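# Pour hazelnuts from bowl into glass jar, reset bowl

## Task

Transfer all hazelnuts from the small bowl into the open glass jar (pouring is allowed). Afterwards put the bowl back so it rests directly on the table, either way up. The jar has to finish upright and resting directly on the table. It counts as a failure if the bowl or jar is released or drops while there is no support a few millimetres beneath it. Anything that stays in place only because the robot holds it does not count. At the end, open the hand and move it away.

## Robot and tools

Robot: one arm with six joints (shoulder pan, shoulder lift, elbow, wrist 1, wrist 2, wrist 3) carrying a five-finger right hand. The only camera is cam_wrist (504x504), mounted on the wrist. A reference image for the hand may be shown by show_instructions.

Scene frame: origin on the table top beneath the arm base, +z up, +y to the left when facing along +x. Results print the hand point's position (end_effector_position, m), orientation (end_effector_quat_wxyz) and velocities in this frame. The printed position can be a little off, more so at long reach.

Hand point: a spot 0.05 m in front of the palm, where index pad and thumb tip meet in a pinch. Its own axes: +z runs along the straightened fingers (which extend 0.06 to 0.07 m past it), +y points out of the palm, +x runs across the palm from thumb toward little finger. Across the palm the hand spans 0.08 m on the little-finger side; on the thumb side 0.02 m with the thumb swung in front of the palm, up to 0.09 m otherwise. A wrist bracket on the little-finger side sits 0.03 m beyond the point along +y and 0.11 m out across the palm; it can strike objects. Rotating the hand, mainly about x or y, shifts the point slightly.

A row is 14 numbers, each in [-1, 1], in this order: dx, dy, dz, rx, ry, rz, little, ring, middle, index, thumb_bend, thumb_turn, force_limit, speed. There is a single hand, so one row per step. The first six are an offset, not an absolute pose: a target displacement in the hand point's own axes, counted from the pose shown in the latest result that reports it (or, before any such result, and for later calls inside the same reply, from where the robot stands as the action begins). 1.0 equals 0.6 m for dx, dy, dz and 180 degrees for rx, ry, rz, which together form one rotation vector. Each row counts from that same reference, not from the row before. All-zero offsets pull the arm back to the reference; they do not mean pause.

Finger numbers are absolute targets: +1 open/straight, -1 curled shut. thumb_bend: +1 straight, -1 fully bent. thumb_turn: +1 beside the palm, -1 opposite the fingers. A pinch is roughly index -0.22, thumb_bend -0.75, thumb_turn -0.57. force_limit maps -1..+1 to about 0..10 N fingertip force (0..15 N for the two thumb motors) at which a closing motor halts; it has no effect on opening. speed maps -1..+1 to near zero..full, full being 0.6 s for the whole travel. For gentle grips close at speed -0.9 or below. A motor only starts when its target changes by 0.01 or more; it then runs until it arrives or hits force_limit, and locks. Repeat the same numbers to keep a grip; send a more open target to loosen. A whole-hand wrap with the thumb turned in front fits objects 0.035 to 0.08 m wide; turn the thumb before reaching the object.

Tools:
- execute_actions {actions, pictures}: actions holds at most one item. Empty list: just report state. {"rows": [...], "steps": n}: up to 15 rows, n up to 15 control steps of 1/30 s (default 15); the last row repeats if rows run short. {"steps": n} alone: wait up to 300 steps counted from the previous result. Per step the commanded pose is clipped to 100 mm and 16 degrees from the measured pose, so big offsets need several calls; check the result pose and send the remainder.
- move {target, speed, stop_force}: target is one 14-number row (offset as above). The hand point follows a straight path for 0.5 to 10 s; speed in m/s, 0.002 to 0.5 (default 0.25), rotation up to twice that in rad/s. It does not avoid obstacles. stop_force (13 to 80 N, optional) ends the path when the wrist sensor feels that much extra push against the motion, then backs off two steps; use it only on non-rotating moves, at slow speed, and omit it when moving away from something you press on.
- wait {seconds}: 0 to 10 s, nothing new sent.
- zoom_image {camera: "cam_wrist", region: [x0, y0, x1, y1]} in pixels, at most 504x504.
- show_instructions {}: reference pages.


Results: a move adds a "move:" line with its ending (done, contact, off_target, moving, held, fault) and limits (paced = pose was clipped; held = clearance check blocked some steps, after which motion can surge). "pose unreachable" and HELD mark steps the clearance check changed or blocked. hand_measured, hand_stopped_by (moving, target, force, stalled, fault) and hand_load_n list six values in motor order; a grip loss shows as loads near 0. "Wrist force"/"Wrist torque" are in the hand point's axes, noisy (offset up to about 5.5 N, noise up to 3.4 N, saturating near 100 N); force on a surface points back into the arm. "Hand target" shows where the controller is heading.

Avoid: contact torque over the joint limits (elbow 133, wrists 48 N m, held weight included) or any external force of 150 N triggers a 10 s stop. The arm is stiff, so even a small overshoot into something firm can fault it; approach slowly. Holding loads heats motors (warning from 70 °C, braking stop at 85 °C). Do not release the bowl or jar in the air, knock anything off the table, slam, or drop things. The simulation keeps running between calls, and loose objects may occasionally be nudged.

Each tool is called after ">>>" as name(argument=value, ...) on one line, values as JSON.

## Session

>>> execute_actions(actions=[])

Scene clock: 0.00 s of 6000.00 s.
end_effector_position=(+0.6983, -0.3255, +0.2351) hand_measured=(+1.000, +1.000, +1.000, +1.000, +1.000, +1.000) hand_load_n=(+0.0, +0.0, +0.0, +0.0, +0.0, +0.0) hand_stopped_by=(target, target, target, target, target, target) hand_force_limit=0.00 hand_speed=-0.80 end_effector_quat_wxyz=(-0.374, -0.068, +0.910, +0.164) end_effector_velocity=(+0.001, -0.000, -0.000) end_effector_angular_velocity=(-0.002, -0.002, +0.001)
Joint positions: [-0.633 -0.528  0.983  1.926  1.811 -2.281]
Joint velocities: [ 0.001 -0.    -0.001 -0.002  0.001  0.   ]
Motor temperatures (°C, as the motors report them): [29 29 29 34 37 32]
Wrist force (N, on the end effector, along its own x y z axes, offset not removed): no reading
Wrist torque (N m, same axes, about the end effector's origin, offset not removed): no reading
Hand target: +0.698, -0.325, +0.235; -0.374, -0.068, +0.910, +0.164

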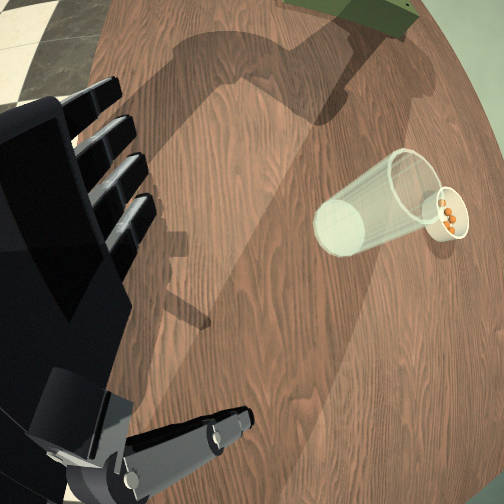

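>>> zoom_image(camera="cam_wrist", region=[300, 130, 490, 270])

Region (300, 130, 490, 270) of cam_wrist's 504x504 image, scaled by 2.653, with more detail than that image has; it fills the top 371 rows of this view, and the rest is white.

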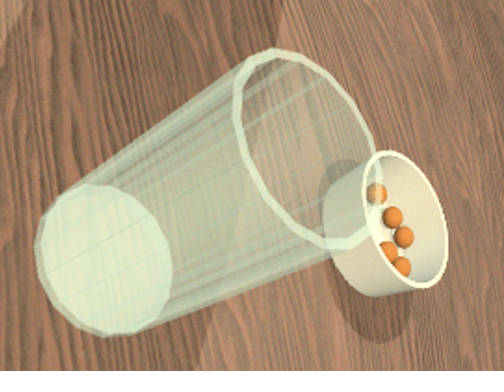

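>>> move(target=[0.0642,0.47,0.0727,0.2707,-0.1057,-0.4236,1,1,1,1,1,-1,0,1], speed=0.4)

Scene clock: 106.70 s of 6000.00 s.
end_effector_position=(+0.6400, -0.0604, +0.3299) hand_measured=(+1.000, +1.000, +1.000, +1.000, +1.000, -1.000) hand_load_n=(+0.0, +0.0, +0.0, +0.0, +0.0, +0.0) hand_stopped_by=(target, target, target, target, target, target) hand_force_limit=0.00 hand_speed=1.00 end_effector_quat_wxyz=(+0.000, +0.706, -0.708, -0.000) end_effector_velocity=(-0.001, +0.002, +0.001) end_effector_angular_velocity=(+0.005, -0.009, +0.012)
Joint positions: [-0.347 -1.106  1.501  1.172  1.573 -3.517]
Joint velocities: [ 0.001 -0.006  0.005 -0.006 -0.008 -0.011]
Motor temperatures (°C, as the motors report them): [29 29 29 34 37 32]
Wrist force (N, on the end effector, along its own x y z axes, offset not removed): [1.6 0.2 -2.7]
Wrist torque (N m, same axes, about the end effector's origin, offset not removed): [0.37 -0.25 0.28]
Hand target: +0.640, -0.060, +0.330; -0.000, +0.707, -0.707, +0.000
Off the commanded pose: 0.001 m, 0 deg.
After step 120, 100.07 s passed at rest.
move: done

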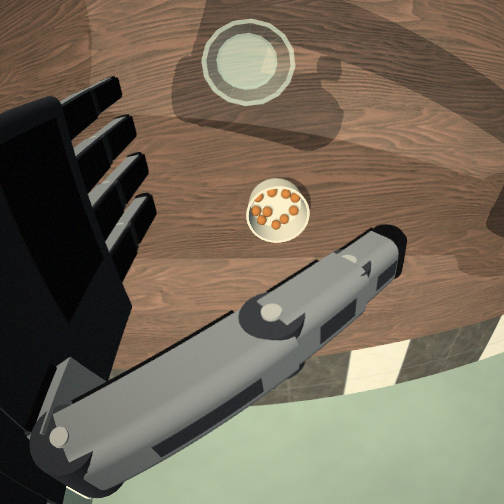

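>>> execute_actions(actions=[])

Scene clock: 152.07 s of 6000.00 s.
end_effector_position=(+0.6399, -0.0601, +0.3300) hand_measured=(+1.000, +1.000, +1.000, +1.000, +1.000, -1.000) hand_load_n=(+0.0, +0.0, +0.0, +0.0, +0.0, +0.0) hand_stopped_by=(target, target, target, target, target, target) hand_force_limit=0.00 hand_speed=1.00 end_effector_quat_wxyz=(-0.000, +0.707, -0.707, +0.000) end_effector_velocity=(+0.000, +0.000, +0.000) end_effector_angular_velocity=(+0.000, -0.001, +0.003)
Joint positions: [-0.347 -1.107  1.502  1.171  1.572 -3.519]
Joint velocities: [ 0.001  0.    -0.001 -0.    -0.    -0.002]
Motor temperatures (°C, as the motors report them): [29 29 29 34 37 32]
Wrist force (N, on the end effector, along its own x y z axes, offset not removed): [1.7 -0.1 -6.4]
Wrist torque (N m, same axes, about the end effector's origin, offset not removed): [0.49 -0.23 0.21]
Hand target: +0.640, -0.060, +0.330; -0.000, +0.707, -0.707, +0.000
Off the commanded pose: 0.000 m, 0 deg.
Steps of this call (steps 1 to 90: nothing new was sent; then 42.37 s passed at rest). Readings (end_effector_position | what the end effector reports):
1: (+0.6400, -0.0603, +0.3300) | hand_measured=(+1.000, +1.000, +1.000, +1.000, +1.000, -1.000) hand_load_n=(+0.0, +0.0, +0.0, +0.0, +0.0, +0.0) hand_stopped_by=(target, target, target, target, target, target) hand_force_limit=0.00 hand_speed=1.00
2: (+0.6400, -0.0603, +0.3300) | hand_measured=(+1.000, +1.000, +1.000, +1.000, +1.000, -1.000) hand_load_n=(+0.0, +0.0, +0.0, +0.0, +0.0, +0.0) hand_stopped_by=(target, target, target, target, target, target) hand_force_limit=0.00 hand_speed=1.00
4: (+0.6399, -0.0602, +0.3300) | hand_measured=(+1.000, +1.000, +1.000, +1.000, +1.000, -1.000) hand_load_n=(+0.0, +0.0, +0.0, +0.0, +0.0, +0.0) hand_stopped_by=(target, target, target, target, target, target) hand_force_limit=0.00 hand_speed=1.00
8: (+0.6399, -0.0602, +0.3300) | hand_measured=(+1.000, +1.000, +1.000, +1.000, +1.000, -1.000) hand_load_n=(+0.0, +0.0, +0.0, +0.0, +0.0, +0.0) hand_stopped_by=(target, target, target, target, target, target) hand_force_limit=0.00 hand_speed=1.00
90: the state above

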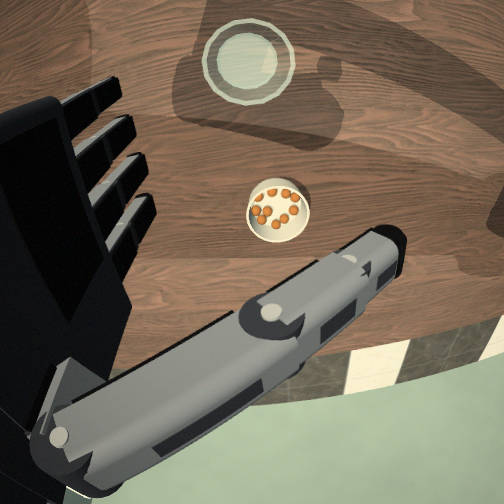

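>>> zoom_image(camera="cam_wrist", region=[230, 160, 330, 260])

>>> zoom_image(camera="cam_wrist", region=[190, 5, 310, 125])

Region (230, 160, 330, 260) of cam_wrist's 504x504 image, scaled by 5.040, with more detail than that image has.

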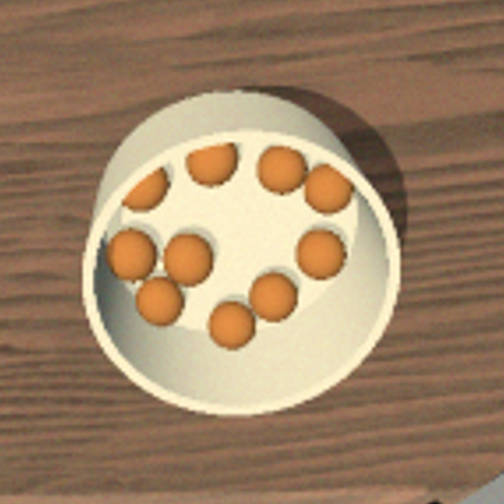

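Region (190, 5, 310, 125) of cam_wrist's 504x504 image, scaled by 4.200, with more detail than that image has.

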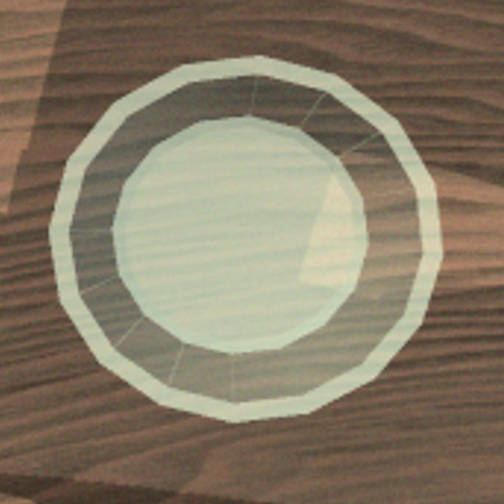

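>>> move(target=[-0.268,0.093,0.217,0.325,0.419,-0.325,1,1,1,1,1,-1,0,1], speed=0.35)

Scene clock: 240.60 s of 6000.00 s.
end_effector_position=(+0.5840, +0.1005, +0.2002) hand_measured=(+1.000, +1.000, +1.000, +1.000, +1.000, -1.000) hand_load_n=(+0.0, +0.0, +0.0, +0.0, +0.0, +0.0) hand_stopped_by=(target, target, target, target, target, target) hand_force_limit=0.00 hand_speed=1.00 end_effector_quat_wxyz=(+0.089, +0.702, -0.091, +0.701) end_effector_velocity=(-0.000, +0.001, -0.002) end_effector_angular_velocity=(-0.009, -0.010, +0.009)
Joint positions: [ 0.178 -1.357  2.495 -1.14   1.974 -4.712]
Joint velocities: [-0.001  0.01   0.008 -0.031 -0.011 -0.011]
Motor temperatures (°C, as the motors report them): [29 29 29 34 37 32]
Wrist force (N, on the end effector, along its own x y z axes, offset not removed): [1.5 1.1 -2.0]
Wrist torque (N m, same axes, about the end effector's origin, offset not removed): [0.44 -0.42 0.30]
Hand target: +0.584, +0.101, +0.200; +0.089, +0.702, -0.091, +0.701
Off the commanded pose: 0.000 m, 0 deg.
After step 90, 82.10 s passed at rest.
move: done

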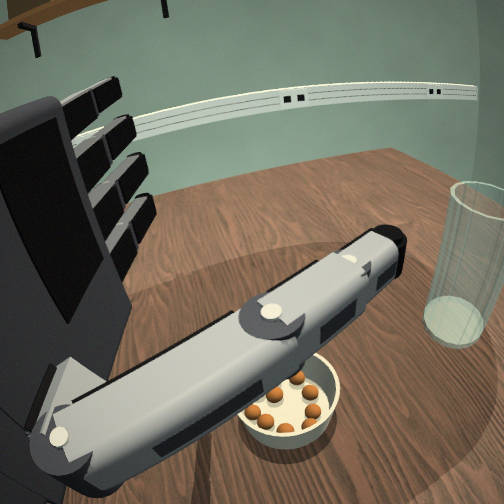

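>>> move(target=[-0.192,0,0,0,0,0,1,1,1,1,1,-1,0,1], speed=0.25)

Scene clock: 248.67 s of 6000.00 s.
end_effector_position=(+0.5838, +0.1009, +0.0855) hand_measured=(+1.000, +1.000, +1.000, +1.000, +1.000, -1.000) hand_load_n=(+0.0, +0.0, +0.0, +0.0, +0.0, +0.0) hand_stopped_by=(target, target, target, target, target, target) hand_force_limit=0.00 hand_speed=1.00 end_effector_quat_wxyz=(+0.089, +0.702, -0.091, +0.700) end_effector_velocity=(-0.000, +0.000, -0.003) end_effector_angular_velocity=(-0.001, +0.001, +0.002)
Joint positions: [ 0.179 -1.054  2.507 -1.455  1.974 -4.712]
Joint velocities: [-0.     0.007 -0.    -0.006 -0.002 -0.001]
Motor temperatures (°C, as the motors report them): [29 29 29 34 37 32]
Wrist force (N, on the end effector, along its own x y z axes, offset not removed): [-0.7 0.6 -4.0]
Wrist torque (N m, same axes, about the end effector's origin, offset not removed): [0.66 0.03 0.13]
Hand target: +0.584, +0.101, +0.085; +0.089, +0.702, -0.091, +0.701
Off the commanded pose: 0.001 m, 0 deg.
After step 90, 3.93 s passed at rest.
move: done

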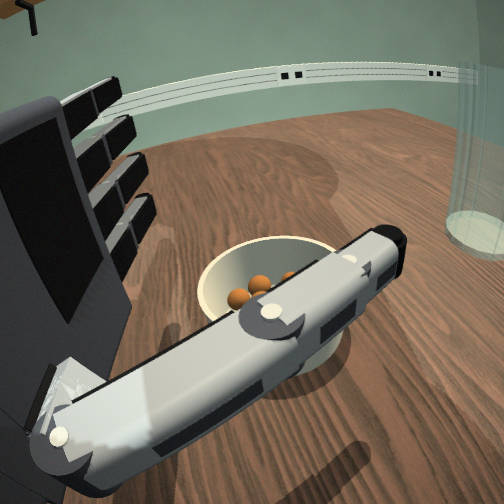

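>>> zoom_image(camera="cam_wrist", region=[185, 215, 365, 395])

Region (185, 215, 365, 395) of cam_wrist's 504x504 image, scaled by 2.800, with more detail than that image has.

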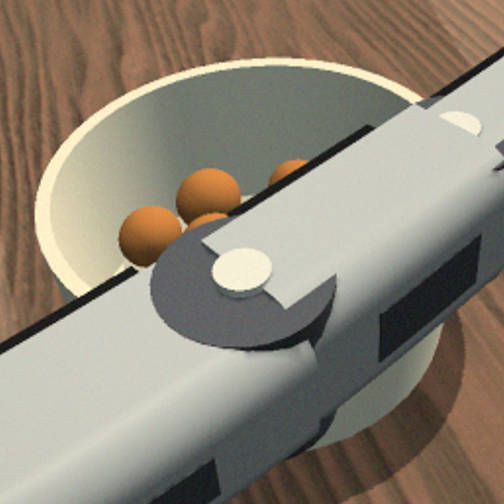

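>>> move(target=[-0.0892,-0.0162,-0.0137,0,0,0,1,1,1,1,1,-1,0,1], speed=0.06)

Scene clock: 319.57 s of 6000.00 s.
end_effector_position=(+0.5782, +0.1125, +0.0324) hand_measured=(+1.000, +1.000, +1.000, +1.000, +1.000, -1.000) hand_load_n=(+0.0, +0.0, +0.0, +0.0, +0.0, +0.0) hand_stopped_by=(target, target, target, target, target, target) hand_force_limit=0.00 hand_speed=1.00 end_effector_quat_wxyz=(+0.089, +0.702, -0.091, +0.700) end_effector_velocity=(+0.001, +0.001, -0.002) end_effector_angular_velocity=(-0.001, -0.001, +0.004)
Joint positions: [ 0.211 -0.91   2.488 -1.58   2.007 -4.712]
Joint velocities: [ 0.001  0.006 -0.002 -0.005 -0.002 -0.002]
Motor temperatures (°C, as the motors report them): [29 29 29 34 37 32]
Wrist force (N, on the end effector, along its own x y z axes, offset not removed): [2.3 2.8 -3.8]
Wrist torque (N m, same axes, about the end effector's origin, offset not removed): [0.83 -0.47 0.30]
Hand target: +0.578, +0.113, +0.032; +0.089, +0.702, -0.091, +0.700
Off the commanded pose: 0.000 m, 0 deg.
After step 90, 66.53 s passed at rest.
move: done

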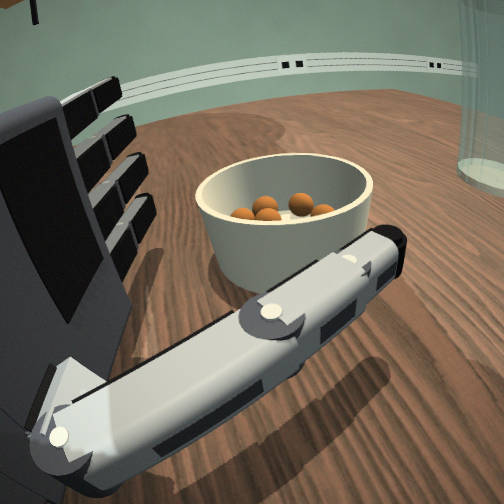

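>>> zoom_image(camera="cam_wrist", region=[180, 130, 390, 310])

Region (180, 130, 390, 310) of cam_wrist's 504x504 image, scaled by 2.400, with more detail than that image has; it fills the top 432 rows of this view, and the rest is white.

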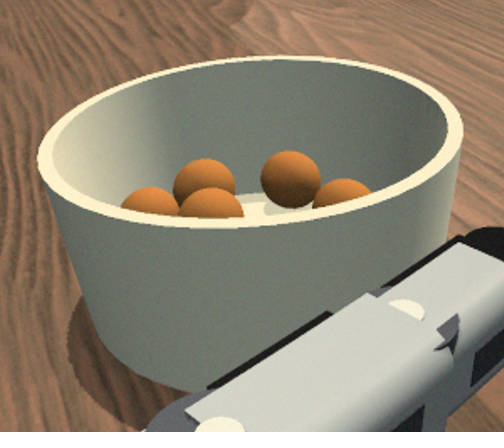

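>>> move(target=[-0.0178,0,0,0,0,0,1,1,1,1,1,-1,0,1], speed=0.008, stop_force=13)

>>> move(target=[0,0.030,0.074,0,0,0,1,1,1,1,1,-1,0,1], speed=0.03, stop_force=15)

Scene clock: 429.70 s of 6000.00 s.
end_effector_position=(+0.5782, +0.1125, +0.0220) hand_measured=(+1.000, +1.000, +1.000, +1.000, +1.000, -1.000) hand_load_n=(+0.0, +0.0, +0.0, +0.0, +0.0, +0.0) hand_stopped_by=(target, target, target, target, target, target) hand_force_limit=0.00 hand_speed=1.00 end_effector_quat_wxyz=(+0.089, +0.702, -0.091, +0.700) end_effector_velocity=(+0.000, +0.000, -0.002) end_effector_angular_velocity=(+0.001, -0.001, +0.000)
Joint positions: [ 0.211 -0.882  2.483 -1.603  2.007 -4.712]
Joint velocities: [ 0.     0.005 -0.001 -0.005 -0.     0.   ]
Motor temperatures (°C, as the motors report them): [29 29 29 34 37 32]
Wrist force (N, on the end effector, along its own x y z axes, offset not removed): [-0.4 -0.9 -6.1]
Wrist torque (N m, same axes, about the end effector's origin, offset not removed): [0.37 0.03 0.06]
Hand target: +0.578, +0.113, +0.022; +0.089, +0.702, -0.091, +0.700
Off the commanded pose: 0.000 m, 0 deg.
After step 90, 105.60 s passed at rest.
move: done

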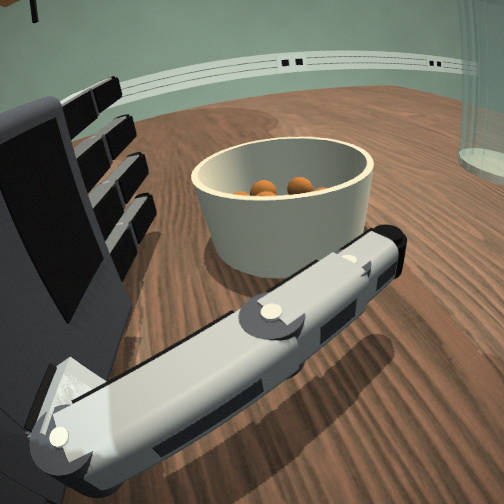

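Scene clock: 431.67 s of 6000.00 s.
end_effector_position=(+0.6164, +0.0842, +0.0218) hand_measured=(+1.000, +1.000, +1.000, +1.000, +1.000, -1.000) hand_load_n=(+0.0, +0.0, +0.0, +0.0, +0.0, +0.0) hand_stopped_by=(target, target, target, target, target, target) hand_force_limit=0.00 hand_speed=1.00 end_effector_quat_wxyz=(+0.089, +0.702, -0.091, +0.700) end_effector_velocity=(+0.001, -0.002, -0.000) end_effector_angular_velocity=(+0.000, +0.002, -0.001)
Joint positions: [ 0.124 -0.882  2.45  -1.569  1.92  -4.712]
Joint velocities: [-0.005 -0.    -0.001  0.003 -0.004  0.   ]
Motor temperatures (°C, as the motors report them): [29 29 29 34 37 32]
Wrist force (N, on the end effector, along its own x y z axes, offset not removed): [4.6 2.6 -5.5]
Wrist torque (N m, same axes, about the end effector's origin, offset not removed): [0.83 -0.60 0.57]
Hand target: +0.617, +0.084, +0.022; +0.089, +0.702, -0.091, +0.700
Off the commanded pose: 0.000 m, 0 deg.
move: done

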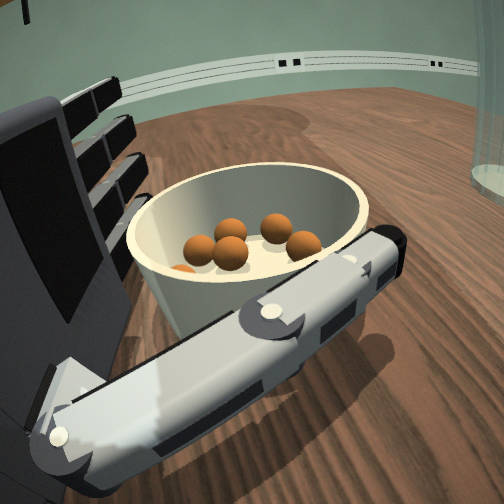

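>>> move(target=[0,0,0.011,0,0,0,1,1,1,1,1,-1,0,1], speed=0.015, stop_force=13)

>>> execute_actions(actions=[{"rows": [[0,0,0,0,0,0,1,1,1,-1,-1,-1,0.4,-0.5]], "steps": 15}], pictures=false)

>>> wait(seconds=1.5)

Scene clock: 469.70 s of 6000.00 s.
end_effector_position=(+0.6226, +0.0826, +0.0218) hand_measured=(+1.000, +1.000, +1.000, +1.000, +1.000, -1.000) hand_load_n=(+0.0, +0.0, +0.0, +0.0, +0.0, +0.0) hand_stopped_by=(target, target, target, target, target, target) hand_force_limit=0.00 hand_speed=1.00 end_effector_quat_wxyz=(+0.089, +0.702, -0.091, +0.700) end_effector_velocity=(+0.003, -0.001, +0.000) end_effector_angular_velocity=(+0.001, -0.001, -0.001)
Joint positions: [ 0.119 -0.882  2.441 -1.56   1.914 -4.712]
Joint velocities: [-0.002  0.    -0.004  0.003 -0.001  0.001]
Motor temperatures (°C, as the motors report them): [29 29 29 34 37 32]
Wrist force (N, on the end effector, along its own x y z axes, offset not removed): [1.7 1.6 -4.3]
Wrist torque (N m, same axes, about the end effector's origin, offset not removed): [0.69 -0.32 0.36]
Hand target: +0.623, +0.083, +0.022; +0.089, +0.702, -0.091, +0.700
Off the commanded pose: 0.000 m, 0 deg.
After step 90, 34.30 s passed at rest.
move: done

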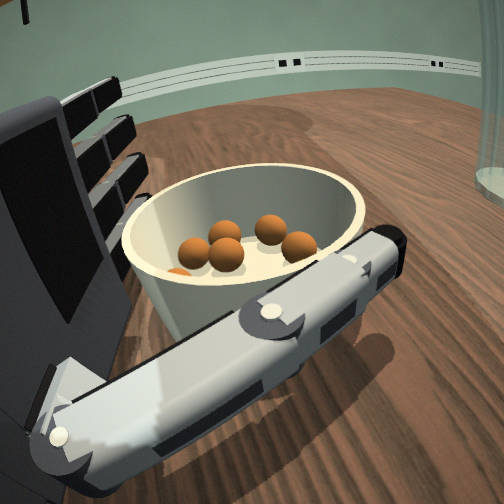

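Scene clock: 470.20 s of 6000.00 s.
end_effector_position=(+0.6226, +0.0825, +0.0218) hand_measured=(+1.000, +1.000, +1.000, +0.670, +0.792, -1.000) hand_load_n=(+0.0, +0.0, +0.0, +0.0, +0.5, +0.0) hand_stopped_by=(target, target, target, moving, moving, target) hand_force_limit=0.40 hand_speed=-0.50 end_effector_quat_wxyz=(+0.089, +0.702, -0.091, +0.700) end_effector_velocity=(+0.001, -0.001, +0.001) end_effector_angular_velocity=(-0.001, -0.002, -0.002)
Joint positions: [ 0.119 -0.882  2.441 -1.56   1.914 -4.712]
Joint velocities: [-0.001  0.    -0.001 -0.002  0.002 -0.001]
Motor temperatures (°C, as the motors report them): [29 29 29 34 37 32]
Wrist force (N, on the end effector, along its own x y z axes, offset not removed): [-2.0 3.3 -4.8]
Wrist torque (N m, same axes, about the end effector's origin, offset not removed): [1.02 0.29 0.08]
Hand target: +0.623, +0.083, +0.022; +0.089, +0.702, -0.091, +0.700
Off the commanded pose: 0.000 m, 0 deg.
Steps of this call (steps 1 to 15: all 15 steps of this action). Readings (end_effector_position | what the end effector reports):
1: (+0.6226, +0.0825, +0.0218) | hand_measured=(+1.000, +1.000, +1.000, +1.000, +1.000, -1.000) hand_load_n=(+0.0, +0.0, +0.0, +0.0, +0.0, +0.0) hand_stopped_by=(target, target, target, moving, moving, target) hand_force_limit=0.40 hand_speed=-0.50
2: (+0.6226, +0.0825, +0.0218) | hand_measured=(+1.000, +1.000, +1.000, +1.000, +1.000, -1.000) hand_load_n=(+0.0, +0.0, +0.0, +0.0, +0.0, +0.0) hand_stopped_by=(target, target, target, moving, moving, target) hand_force_limit=0.40 hand_speed=-0.50
4: (+0.6226, +0.0825, +0.0218) | hand_measured=(+1.000, +1.000, +1.000, +0.974, +0.984, -1.000) hand_load_n=(+0.0, +0.0, +0.0, +0.0, +0.5, +0.0) hand_stopped_by=(target, target, target, moving, moving, target) hand_force_limit=0.40 hand_speed=-0.50
8: (+0.6226, +0.0825, +0.0218) | hand_measured=(+1.000, +1.000, +1.000, +0.864, +0.914, -1.000) hand_load_n=(+0.0, +0.0, +0.0, +0.0, +0.5, +0.0) hand_stopped_by=(target, target, target, moving, moving, target) hand_force_limit=0.40 hand_speed=-0.50
15: the state above

Scene clock: 471.70 s of 6000.00 s.
end_effector_position=(+0.6226, +0.0826, +0.0218) hand_measured=(+1.000, +1.000, +1.000, +0.506, +0.706, -1.000) hand_load_n=(+0.0, +0.0, +0.0, +7.5, +11.0, +0.5) hand_stopped_by=(target, target, target, force, force, target) hand_force_limit=0.40 hand_speed=-0.50 end_effector_quat_wxyz=(+0.089, +0.702, -0.091, +0.700) end_effector_velocity=(+0.000, +0.000, -0.000) end_effector_angular_velocity=(-0.000, +0.000, +0.001)
Joint positions: [ 0.119 -0.882  2.441 -1.561  1.914 -4.712]
Joint velocities: [ 0.    -0.    -0.001  0.001 -0.001 -0.   ]
Motor temperatures (°C, as the motors report them): [29 29 29 34 37 32]
Wrist force (N, on the end effector, along its own x y z axes, offset not removed): [0.9 2.6 -3.9]
Wrist torque (N m, same axes, about the end effector's origin, offset not removed): [0.82 -0.09 0.43]
Hand target: +0.623, +0.083, +0.022; +0.089, +0.702, -0.091, +0.700
Off the commanded pose: 0.000 m, 0 deg.
Steps of this call (steps 1 to 45: nothing new was sent). Readings (end_effector_position | what the end effector reports):
1: (+0.6226, +0.0825, +0.0218) | hand_measured=(+1.000, +1.000, +1.000, +0.642, +0.774, -1.000) hand_load_n=(+0.0, +0.0, +0.0, +0.0, +0.5, +0.0) hand_stopped_by=(target, target, target, moving, moving, target) hand_force_limit=0.40 hand_speed=-0.50
2: (+0.6226, +0.0825, +0.0218) | hand_measured=(+1.000, +1.000, +1.000, +0.614, +0.756, -1.000) hand_load_n=(+0.0, +0.0, +0.0, +0.0, +0.5, +0.5) hand_stopped_by=(target, target, target, moving, moving, target) hand_force_limit=0.40 hand_speed=-0.50
4: (+0.6226, +0.0825, +0.0218) | hand_measured=(+1.000, +1.000, +1.000, +0.558, +0.722, -1.000) hand_load_n=(+0.0, +0.0, +0.0, +0.5, +0.5, +0.5) hand_stopped_by=(target, target, target, moving, moving, target) hand_force_limit=0.40 hand_speed=-0.50
8: (+0.6226, +0.0825, +0.0218) | hand_measured=(+1.000, +1.000, +1.000, +0.506, +0.706, -1.000) hand_load_n=(+0.0, +0.0, +0.0, +7.5, +11.5, +0.5) hand_stopped_by=(target, target, target, force, force, target) hand_force_limit=0.40 hand_speed=-0.50
45: the state above

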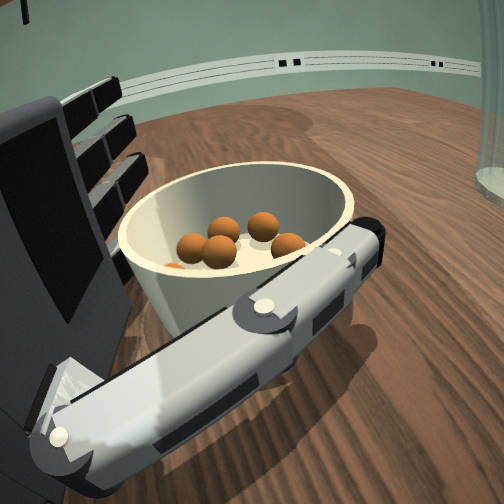

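>>> execute_actions(actions=[{"rows": [[0,0,0,0,0,0,1,1,0.3,-1,-1,-1,0.4,-0.3]], "steps": 15}], pictures=false)

>>> wait(seconds=0.7)

Scene clock: 483.10 s of 6000.00 s.
end_effector_position=(+0.6226, +0.0826, +0.0218) hand_measured=(+1.000, +1.000, +0.538, +0.506, +0.706, -1.000) hand_load_n=(+0.0, +0.0, +5.5, +4.0, +14.0, +1.0) hand_stopped_by=(target, target, moving, force, force, target) hand_force_limit=0.40 hand_speed=-0.30 end_effector_quat_wxyz=(+0.089, +0.702, -0.091, +0.700) end_effector_velocity=(+0.001, -0.000, +0.000) end_effector_angular_velocity=(+0.001, -0.002, -0.001)
Joint positions: [ 0.119 -0.882  2.441 -1.56   1.914 -4.712]
Joint velocities: [-0.     0.    -0.002  0.     0.001  0.   ]
Motor temperatures (°C, as the motors report them): [29 29 29 34 37 32]
Wrist force (N, on the end effector, along its own x y z axes, offset not removed): [1.3 -2.6 -4.7]
Wrist torque (N m, same axes, about the end effector's origin, offset not removed): [0.18 -0.18 0.02]
Hand target: +0.623, +0.083, +0.022; +0.089, +0.702, -0.091, +0.700
Off the commanded pose: 0.000 m, 0 deg.
Steps of this call (steps 1 to 250: nothing new was sent; then 2.57 s passed at rest; steps 251 to 265: all 15 steps of this action). Readings (end_effector_position | what the end effector reports):
251: (+0.6226, +0.0826, +0.0218) | hand_measured=(+1.000, +1.000, +1.000, +0.506, +0.706, -1.000) hand_load_n=(+0.0, +0.0, +0.0, +7.5, +11.0, +0.5) hand_stopped_by=(target, target, moving, force, force, target) hand_force_limit=0.40 hand_speed=-0.30
252: (+0.6226, +0.0826, +0.0218) | hand_measured=(+1.000, +1.000, +1.000, +0.506, +0.706, -1.000) hand_load_n=(+0.0, +0.0, +0.0, +7.5, +11.0, +0.5) hand_stopped_by=(target, target, moving, force, force, target) hand_force_limit=0.40 hand_speed=-0.30
254: (+0.6226, +0.0826, +0.0218) | hand_measured=(+1.000, +1.000, +0.964, +0.506, +0.706, -1.000) hand_load_n=(+0.0, +0.0, +0.0, +8.0, +11.0, +0.5) hand_stopped_by=(target, target, moving, force, force, target) hand_force_limit=0.40 hand_speed=-0.30
258: (+0.6226, +0.0826, +0.0218) | hand_measured=(+1.000, +1.000, +0.810, +0.506, +0.706, -1.000) hand_load_n=(+0.0, +0.0, +0.0, +8.0, +11.0, +0.5) hand_stopped_by=(target, target, moving, force, force, target) hand_force_limit=0.40 hand_speed=-0.30
265: the state above

Scene clock: 483.80 s of 6000.00 s.
end_effector_position=(+0.6226, +0.0826, +0.0218) hand_measured=(+1.000, +1.000, +0.510, +0.506, +0.710, -1.000) hand_load_n=(+0.0, +0.0, +11.5, +0.0, +17.5, +1.0) hand_stopped_by=(target, target, force, force, force, target) hand_force_limit=0.40 hand_speed=-0.30 end_effector_quat_wxyz=(+0.089, +0.702, -0.091, +0.700) end_effector_velocity=(-0.001, -0.000, -0.000) end_effector_angular_velocity=(-0.000, +0.002, -0.001)
Joint positions: [ 0.119 -0.882  2.441 -1.56   1.914 -4.712]
Joint velocities: [0.001 0.    0.001 0.001 0.001 0.   ]
Motor temperatures (°C, as the motors report them): [29 29 29 34 37 32]
Wrist force (N, on the end effector, along its own x y z axes, offset not removed): [3.3 2.9 -3.5]
Wrist torque (N m, same axes, about the end effector's origin, offset not removed): [0.80 -0.31 0.35]
Hand target: +0.623, +0.083, +0.022; +0.089, +0.702, -0.091, +0.700
Off the commanded pose: 0.000 m, 0 deg.
Steps of this call (steps 1 to 21: nothing new was sent). Readings (end_effector_position | what the end effector reports):
1: (+0.6226, +0.0826, +0.0218) | hand_measured=(+1.000, +1.000, +0.510, +0.506, +0.710, -1.000) hand_load_n=(+0.0, +0.0, +12.0, +0.0, +17.5, +1.0) hand_stopped_by=(target, target, force, force, force, target) hand_force_limit=0.40 hand_speed=-0.30
2: (+0.6226, +0.0826, +0.0218) | hand_measured=(+1.000, +1.000, +0.510, +0.506, +0.710, -1.000) hand_load_n=(+0.0, +0.0, +11.5, +0.0, +17.5, +1.0) hand_stopped_by=(target, target, force, force, force, target) hand_force_limit=0.40 hand_speed=-0.30
4: (+0.6226, +0.0826, +0.0218) | hand_measured=(+1.000, +1.000, +0.510, +0.506, +0.710, -1.000) hand_load_n=(+0.0, +0.0, +11.5, +0.0, +17.5, +1.0) hand_stopped_by=(target, target, force, force, force, target) hand_force_limit=0.40 hand_speed=-0.30
8: (+0.6226, +0.0826, +0.0218) | hand_measured=(+1.000, +1.000, +0.510, +0.506, +0.710, -1.000) hand_load_n=(+0.0, +0.0, +11.5, +0.0, +17.5, +1.0) hand_stopped_by=(target, target, force, force, force, target) hand_force_limit=0.40 hand_speed=-0.30
21: the state above

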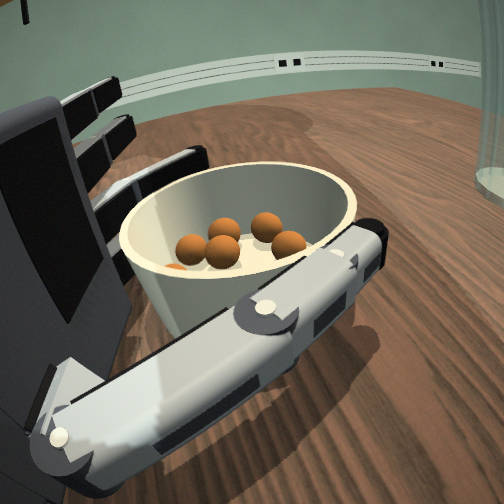

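>>> execute_actions(actions=[{"rows": [[0,0,0,0,0,0,1,1,0.3,-0.9,-1,-1,0.1,-0.85]], "steps": 15}], pictures=false)

>>> wait(seconds=0.5)

Scene clock: 489.80 s of 6000.00 s.
end_effector_position=(+0.6226, +0.0826, +0.0218) hand_measured=(+1.000, +1.000, +0.510, +0.482, +0.710, -1.000) hand_load_n=(+0.0, +0.0, +8.5, +5.5, +19.5, +1.5) hand_stopped_by=(target, target, force, force, force, target) hand_force_limit=0.10 hand_speed=-0.85 end_effector_quat_wxyz=(+0.089, +0.702, -0.091, +0.700) end_effector_velocity=(+0.001, +0.000, +0.000) end_effector_angular_velocity=(-0.000, -0.001, +0.000)
Joint positions: [ 0.119 -0.882  2.441 -1.56   1.914 -4.712]
Joint velocities: [ 0.    -0.    -0.001  0.     0.    -0.   ]
Motor temperatures (°C, as the motors report them): [29 29 29 34 37 32]
Wrist force (N, on the end effector, along its own x y z axes, offset not removed): [3.4 1.3 -3.7]
Wrist torque (N m, same axes, about the end effector's origin, offset not removed): [0.65 -0.34 0.39]
Hand target: +0.623, +0.083, +0.022; +0.089, +0.702, -0.091, +0.700
Off the commanded pose: 0.000 m, 0 deg.
Steps of this call (steps 1 to 140: nothing new was sent; then 0.83 s passed at rest; steps 141 to 155: all 15 steps of this action). Readings (end_effector_position | what the end effector reports):
141: (+0.6226, +0.0826, +0.0218) | hand_measured=(+1.000, +1.000, +0.510, +0.506, +0.710, -1.000) hand_load_n=(+0.0, +0.0, +11.5, +0.0, +17.5, +1.0) hand_stopped_by=(target, target, force, moving, force, target) hand_force_limit=0.10 hand_speed=-0.85
142: (+0.6226, +0.0826, +0.0218) | hand_measured=(+1.000, +1.000, +0.510, +0.506, +0.710, -1.000) hand_load_n=(+0.0, +0.0, +11.5, +0.0, +17.5, +1.0) hand_stopped_by=(target, target, force, moving, force, target) hand_force_limit=0.10 hand_speed=-0.85
144: (+0.6226, +0.0826, +0.0218) | hand_measured=(+1.000, +1.000, +0.510, +0.498, +0.710, -1.000) hand_load_n=(+0.0, +0.0, +11.0, +1.5, +18.0, +1.0) hand_stopped_by=(target, target, force, moving, force, target) hand_force_limit=0.10 hand_speed=-0.85
148: (+0.6226, +0.0826, +0.0218) | hand_measured=(+1.000, +1.000, +0.510, +0.482, +0.710, -1.000) hand_load_n=(+0.0, +0.0, +8.5, +5.5, +19.5, +1.5) hand_stopped_by=(target, target, force, force, force, target) hand_force_limit=0.10 hand_speed=-0.85
155: the state above

Scene clock: 490.30 s of 6000.00 s.
end_effector_position=(+0.6226, +0.0826, +0.0218) hand_measured=(+1.000, +1.000, +0.510, +0.482, +0.710, -1.000) hand_load_n=(+0.0, +0.0, +8.5, +5.5, +19.5, +1.5) hand_stopped_by=(target, target, force, force, force, target) hand_force_limit=0.10 hand_speed=-0.85 end_effector_quat_wxyz=(+0.089, +0.702, -0.091, +0.700) end_effector_velocity=(-0.001, -0.001, -0.001) end_effector_angular_velocity=(+0.000, +0.002, -0.001)
Joint positions: [ 0.119 -0.882  2.441 -1.56   1.914 -4.712]
Joint velocities: [-0.001  0.     0.001  0.     0.001  0.001]
Motor temperatures (°C, as the motors report them): [29 29 29 34 37 32]
Wrist force (N, on the end effector, along its own x y z axes, offset not removed): [0.6 -3.7 -3.2]
Wrist torque (N m, same axes, about the end effector's origin, offset not removed): [-0.12 -0.11 0.11]
Hand target: +0.623, +0.083, +0.022; +0.089, +0.702, -0.091, +0.700
Off the commanded pose: 0.000 m, 0 deg.
Steps of this call (steps 1 to 15: nothing new was sent). Readings (end_effector_position | what the end effector reports):
1: (+0.6226, +0.0826, +0.0218) | hand_measured=(+1.000, +1.000, +0.510, +0.482, +0.710, -1.000) hand_load_n=(+0.0, +0.0, +8.5, +5.5, +19.5, +1.5) hand_stopped_by=(target, target, force, force, force, target) hand_force_limit=0.10 hand_speed=-0.85
2: (+0.6226, +0.0826, +0.0218) | hand_measured=(+1.000, +1.000, +0.510, +0.482, +0.710, -1.000) hand_load_n=(+0.0, +0.0, +8.5, +5.5, +19.5, +1.5) hand_stopped_by=(target, target, force, force, force, target) hand_force_limit=0.10 hand_speed=-0.85
4: (+0.6226, +0.0826, +0.0218) | hand_measured=(+1.000, +1.000, +0.510, +0.482, +0.710, -1.000) hand_load_n=(+0.0, +0.0, +8.5, +5.5, +19.5, +1.5) hand_stopped_by=(target, target, force, force, force, target) hand_force_limit=0.10 hand_speed=-0.85
8: (+0.6226, +0.0826, +0.0218) | hand_measured=(+1.000, +1.000, +0.510, +0.482, +0.710, -1.000) hand_load_n=(+0.0, +0.0, +8.5, +5.5, +19.5, +1.5) hand_stopped_by=(target, target, force, force, force, target) hand_force_limit=0.10 hand_speed=-0.85
15: the state above

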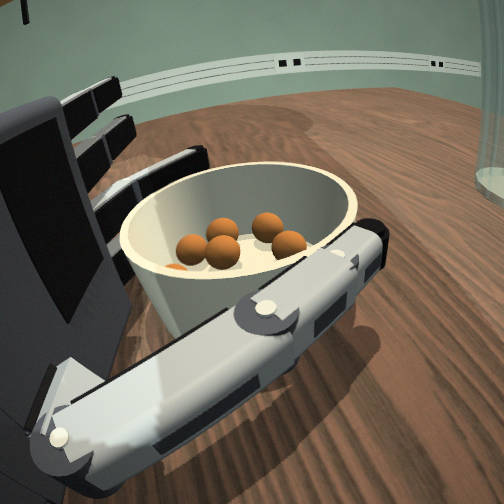

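>>> move(target=[0.05,0,0,0,0,0,1,1,0.3,-0.9,-1,-1,0.1,-0.85], speed=0.04)

Scene clock: 499.57 s of 6000.00 s.
end_effector_position=(+0.6226, +0.0825, +0.0515) hand_measured=(+1.000, +1.000, +0.510, +0.482, +0.710, -1.000) hand_load_n=(+0.0, +0.0, +8.0, +5.5, +19.5, +2.5) hand_stopped_by=(target, target, force, force, force, target) hand_force_limit=0.10 hand_speed=-0.85 end_effector_quat_wxyz=(+0.089, +0.702, -0.091, +0.700) end_effector_velocity=(-0.001, -0.000, +0.002) end_effector_angular_velocity=(-0.000, +0.001, -0.000)
Joint positions: [ 0.119 -0.958  2.453 -1.496  1.914 -4.712]
Joint velocities: [ 0.    -0.006  0.002  0.005  0.001 -0.   ]
Motor temperatures (°C, as the motors report them): [29 29 29 34 37 32]
Wrist force (N, on the end effector, along its own x y z axes, offset not removed): [0.5 1.6 -3.5]
Wrist torque (N m, same axes, about the end effector's origin, offset not removed): [0.61 -0.44 0.40]
Hand target: +0.623, +0.082, +0.052; +0.089, +0.702, -0.091, +0.700
Off the commanded pose: 0.000 m, 0 deg.
After step 90, 5.13 s passed at rest.
move: done

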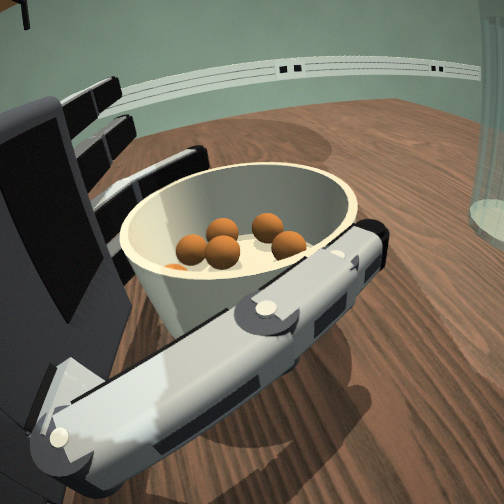

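>>> move(target=[0.2725,0.128,0.0543,0,0,0,1,1,0.3,-0.9,-1,-1,0.1,-0.85], speed=0.11)

Scene clock: 544.77 s of 6000.00 s.
end_effector_position=(+0.6350, -0.0003, +0.2140) hand_measured=(+1.000, +1.000, +0.510, +0.482, +0.710, -1.000) hand_load_n=(+0.0, +0.0, +8.0, +5.5, +19.5, +2.5) hand_stopped_by=(target, target, force, force, force, target) hand_force_limit=0.10 hand_speed=-0.85 end_effector_quat_wxyz=(+0.089, +0.702, -0.091, +0.700) end_effector_velocity=(+0.001, -0.001, +0.003) end_effector_angular_velocity=(-0.000, -0.000, -0.000)
Joint positions: [-0.095 -1.389  2.485 -1.098  1.7   -4.712]
Joint velocities: [-0.003 -0.006 -0.001  0.007 -0.003 -0.   ]
Motor temperatures (°C, as the motors report them): [29 29 29 34 37 32]
Wrist force (N, on the end effector, along its own x y z axes, offset not removed): [-4.0 2.2 -5.3]
Wrist torque (N m, same axes, about the end effector's origin, offset not removed): [0.78 0.27 0.06]
Hand target: +0.635, -0.000, +0.214; +0.089, +0.702, -0.091, +0.700
Off the commanded pose: 0.001 m, 0 deg.
After step 90, 40.00 s passed at rest.
move: done

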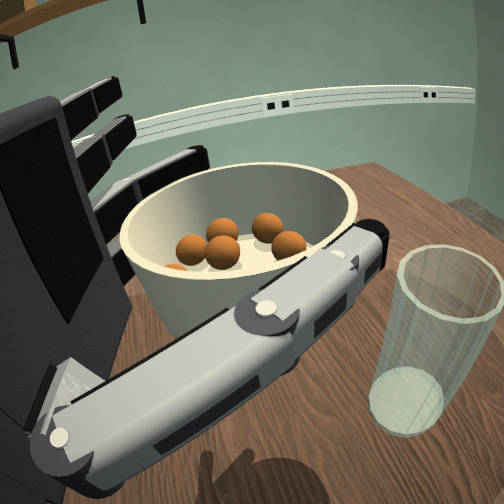

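>>> zoom_image(camera="cam_wrist", region=[344, 230, 504, 450])

Region (344, 230, 504, 450) of cam_wrist's 504x504 image, scaled by 2.291, with more detail than that image has; it fills the left 367 columns of this view, and the rest is white.

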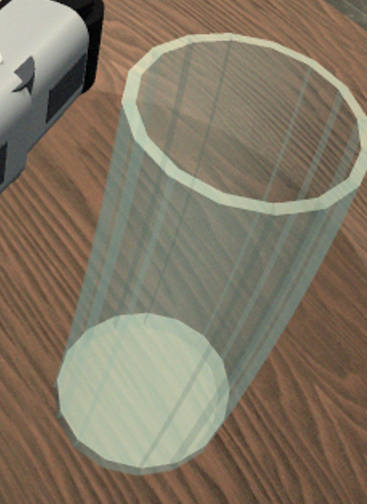

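>>> move(target=[0,0.1067,0.0627,0,0,0.194,1,1,0.3,-0.9,-1,-1,0.1,-0.85], speed=0.08)

Scene clock: 599.17 s of 6000.00 s.
end_effector_position=(+0.6554, -0.0714, +0.2137) hand_measured=(+1.000, +1.000, +0.510, +0.482, +0.710, -1.000) hand_load_n=(+0.0, +0.0, +8.0, +5.0, +19.5, +2.5) hand_stopped_by=(target, target, force, force, force, target) hand_force_limit=0.10 hand_speed=-0.85 end_effector_quat_wxyz=(-0.125, +0.643, -0.297, +0.695) end_effector_velocity=(+0.001, -0.002, +0.000) end_effector_angular_velocity=(+0.014, -0.004, +0.001)
Joint positions: [-0.346 -1.464  2.481 -1.019  1.45  -4.103]
Joint velocities: [-0.006 -0.001 -0.001  0.001 -0.007  0.014]
Motor temperatures (°C, as the motors report them): [29 29 29 34 37 32]
Wrist force (N, on the end effector, along its own x y z axes, offset not removed): [-2.1 2.0 -1.7]
Wrist torque (N m, same axes, about the end effector's origin, offset not removed): [0.40 0.00 0.20]
Hand target: +0.655, -0.072, +0.214; -0.125, +0.642, -0.298, +0.695
Off the commanded pose: 0.000 m, 0 deg.
After step 90, 47.23 s passed at rest.
move: done

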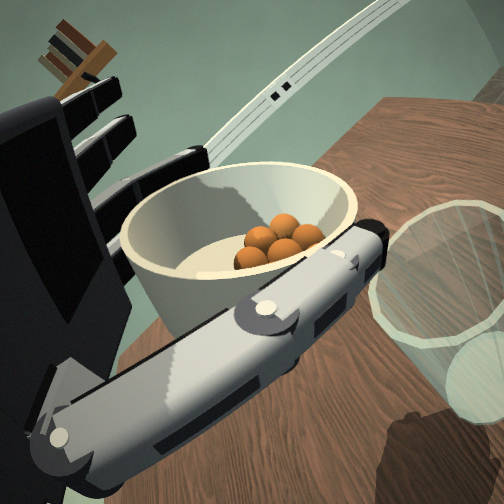

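>>> move(target=[0.0142,0.0085,0,0,0,0.139,1,1,0.3,-0.9,-1,-1,0.1,-0.85], speed=0.06)

Scene clock: 618.27 s of 6000.00 s.
end_effector_position=(+0.6532, -0.0800, +0.2177) hand_measured=(+1.000, +1.000, +0.510, +0.482, +0.710, -1.000) hand_load_n=(+0.0, +0.0, +8.0, +5.0, +19.5, +2.0) hand_stopped_by=(target, target, force, force, force, target) hand_force_limit=0.10 hand_speed=-0.85 end_effector_quat_wxyz=(-0.272, +0.563, -0.429, +0.652) end_effector_velocity=(+0.000, +0.000, +0.000) end_effector_angular_velocity=(+0.015, -0.005, +0.002)
Joint positions: [-0.447 -1.507  2.493 -0.988  1.349 -3.668]
Joint velocities: [-0.003 -0.001  0.001 -0.001 -0.004  0.016]
Motor temperatures (°C, as the motors report them): [29 29 29 34 37 32]
Wrist force (N, on the end effector, along its own x y z axes, offset not removed): [1.1 0.5 -3.5]
Wrist torque (N m, same axes, about the end effector's origin, offset not removed): [0.22 -0.42 0.26]
Hand target: +0.653, -0.080, +0.218; -0.272, +0.563, -0.429, +0.652
Off the commanded pose: 0.000 m, 0 deg.
After step 90, 12.17 s passed at rest.
move: done

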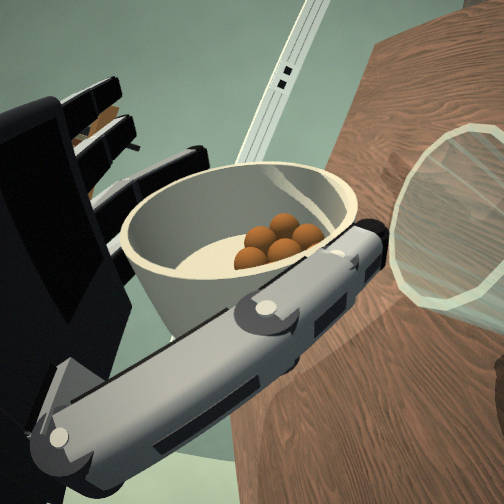

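>>> zoom_image(camera="cam_wrist", region=[304, 110, 504, 350])

Region (304, 110, 504, 350) of cam_wrist's 504x504 image, scaled by 2.100, with more detail than that image has.

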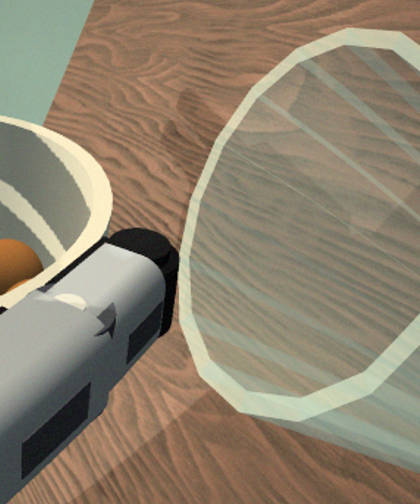

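>>> move(target=[0.0087,0.005,-0.0063,0,0,0.0833,1,1,0.3,-0.9,-1,-1,0.1,-0.85], speed=0.04)

Scene clock: 732.00 s of 6000.00 s.
end_effector_position=(+0.6481, -0.0848, +0.2177) hand_measured=(+1.000, +1.000, +0.510, +0.482, +0.710, -1.000) hand_load_n=(+0.0, +0.0, +8.0, +5.0, +19.5, +1.5) hand_stopped_by=(target, target, force, force, force, target) hand_force_limit=0.10 hand_speed=-0.85 end_effector_quat_wxyz=(-0.354, +0.503, -0.498, +0.611) end_effector_velocity=(-0.000, +0.000, -0.000) end_effector_angular_velocity=(+0.013, -0.003, +0.000)
Joint positions: [-0.514 -1.518  2.51  -0.994  1.281 -3.408]
Joint velocities: [-0.003 -0.     0.001 -0.001 -0.004  0.014]
Motor temperatures (°C, as the motors report them): [29 29 29 34 37 32]
Wrist force (N, on the end effector, along its own x y z axes, offset not removed): [2.4 3.0 -2.7]
Wrist torque (N m, same axes, about the end effector's origin, offset not removed): [0.55 -0.70 0.32]
Hand target: +0.648, -0.085, +0.218; -0.354, +0.503, -0.499, +0.611
Off the commanded pose: 0.000 m, 0 deg.
After step 90, 107.23 s passed at rest.
move: done

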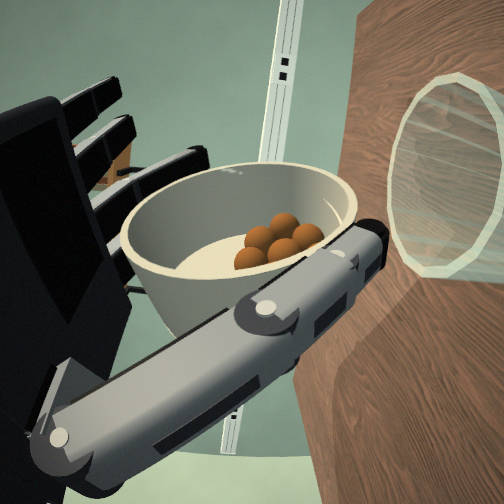

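>>> zoom_image(camera="cam_wrist", region=[324, 60, 504, 300])

Region (324, 60, 504, 300) of cam_wrist's 504x504 image, scaled by 2.100, with more detail than that image has; it fills the left 378 columns of this view, and the rest is white.

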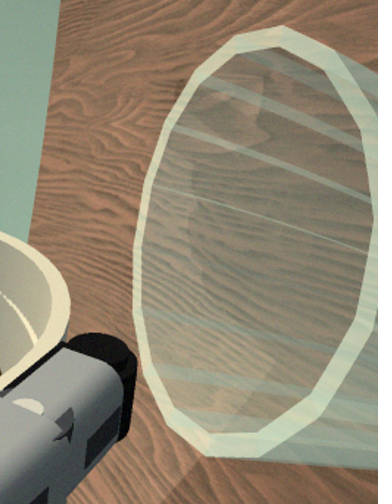

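>>> move(target=[0.0074,0.002,-0.0055,0,0,0.0389,1,1,0.3,-0.9,-1,-1,0.1,-0.85], speed=0.025)

Scene clock: 774.87 s of 6000.00 s.
end_effector_position=(+0.6439, -0.0884, +0.2177) hand_measured=(+1.000, +1.000, +0.510, +0.482, +0.710, -1.000) hand_load_n=(+0.0, +0.0, +8.0, +5.0, +19.5, +1.5) hand_stopped_by=(target, target, force, force, force, target) hand_force_limit=0.10 hand_speed=-0.85 end_effector_quat_wxyz=(-0.390, +0.472, -0.528, +0.589) end_effector_velocity=(-0.001, -0.001, -0.000) end_effector_angular_velocity=(+0.010, -0.003, -0.002)
Joint positions: [-0.552 -1.522  2.521 -1.001  1.244 -3.287]
Joint velocities: [-0.004 -0.     0.001 -0.001 -0.002  0.01 ]
Motor temperatures (°C, as the motors report them): [29 29 29 34 37 32]
Wrist force (N, on the end effector, along its own x y z axes, offset not removed): [-0.5 3.4 -5.4]
Wrist torque (N m, same axes, about the end effector's origin, offset not removed): [0.85 -0.02 0.13]
Hand target: +0.644, -0.088, +0.218; -0.391, +0.472, -0.528, +0.588
Off the commanded pose: 0.000 m, 0 deg.
After step 90, 37.23 s passed at rest.
move: done

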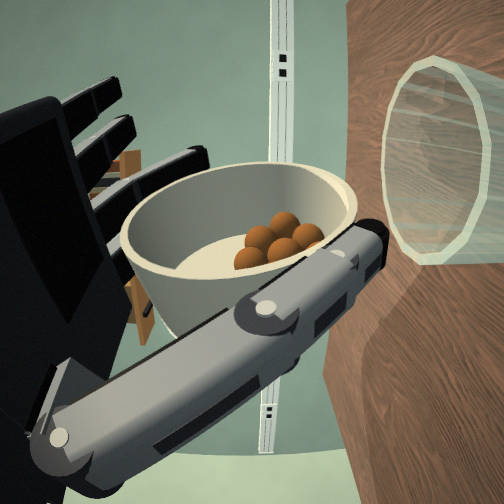

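>>> move(target=[0.0071,0.001,0,0,0,0.0333,1,1,0.3,-0.9,-1,-1,0.1,-0.85], speed=0.015)

Scene clock: 789.87 s of 6000.00 s.
end_effector_position=(+0.6428, -0.0925, +0.2177) hand_measured=(+1.000, +1.000, +0.510, +0.482, +0.710, -1.000) hand_load_n=(+0.0, +0.0, +8.0, +5.0, +19.5, +1.5) hand_stopped_by=(target, target, force, force, force, target) hand_force_limit=0.10 hand_speed=-0.85 end_effector_quat_wxyz=(+0.420, -0.444, +0.552, -0.567) end_effector_velocity=(-0.000, -0.001, -0.000) end_effector_angular_velocity=(+0.007, -0.001, -0.003)
Joint positions: [-0.581 -1.518  2.525 -1.009  1.214 -3.183]
Joint velocities: [-0.003  0.     0.     0.    -0.001  0.007]
Motor temperatures (°C, as the motors report them): [29 29 29 34 37 32]
Wrist force (N, on the end effector, along its own x y z axes, offset not removed): [2.5 4.1 -6.5]
Wrist torque (N m, same axes, about the end effector's origin, offset not removed): [0.91 -0.51 0.31]
Hand target: +0.643, -0.093, +0.218; +0.420, -0.444, +0.552, -0.567
Off the commanded pose: 0.000 m, 0 deg.
After step 230, 3.67 s passed at rest.
move: done

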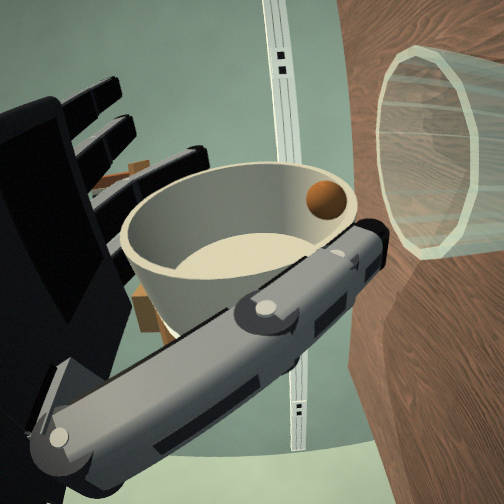

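>>> zoom_image(camera="cam_wrist", region=[280, 30, 504, 300])

Region (280, 30, 504, 300) of cam_wrist's 504x504 image, scaled by 1.867, with more detail than that image has; it fills the left 418 columns of this view, and the rest is white.

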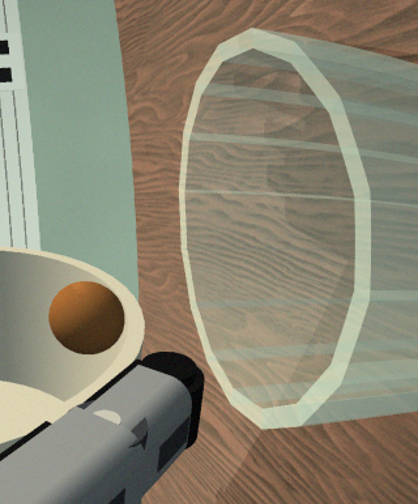

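>>> move(target=[0.0112,0.0004,0,0,0,0.05,1,1,0.3,-0.9,-1,-1,0.1,-0.85], speed=0.02)

Scene clock: 804.40 s of 6000.00 s.
end_effector_position=(+0.6412, -0.0989, +0.2178) hand_measured=(+1.000, +1.000, +0.510, +0.482, +0.710, -1.000) hand_load_n=(+0.0, +0.0, +8.0, +5.0, +19.5, +1.0) hand_stopped_by=(target, target, force, force, force, target) hand_force_limit=0.10 hand_speed=-0.85 end_effector_quat_wxyz=(+0.463, -0.400, +0.585, -0.533) end_effector_velocity=(-0.000, -0.001, -0.000) end_effector_angular_velocity=(+0.010, -0.002, -0.000)
Joint positions: [-0.625 -1.508  2.531 -1.025  1.171 -3.027]
Joint velocities: [-0.003  0.001  0.    -0.001 -0.003  0.01 ]
Motor temperatures (°C, as the motors report them): [29 29 29 34 37 32]
Wrist force (N, on the end effector, along its own x y z axes, offset not removed): [1.4 1.1 -4.3]
Wrist torque (N m, same axes, about the end effector's origin, offset not removed): [0.39 -0.28 0.16]
Hand target: +0.641, -0.099, +0.218; +0.463, -0.399, +0.585, -0.533
Off the commanded pose: 0.000 m, 0 deg.
move: done

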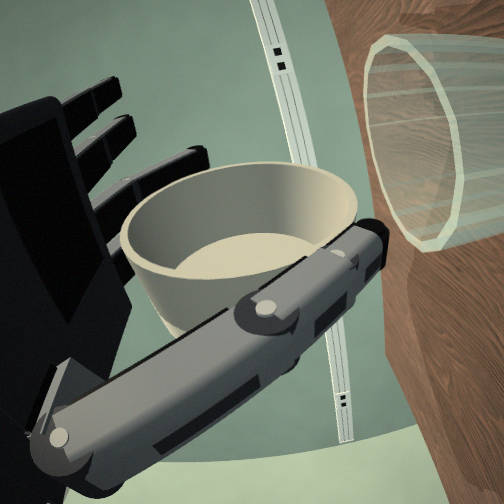

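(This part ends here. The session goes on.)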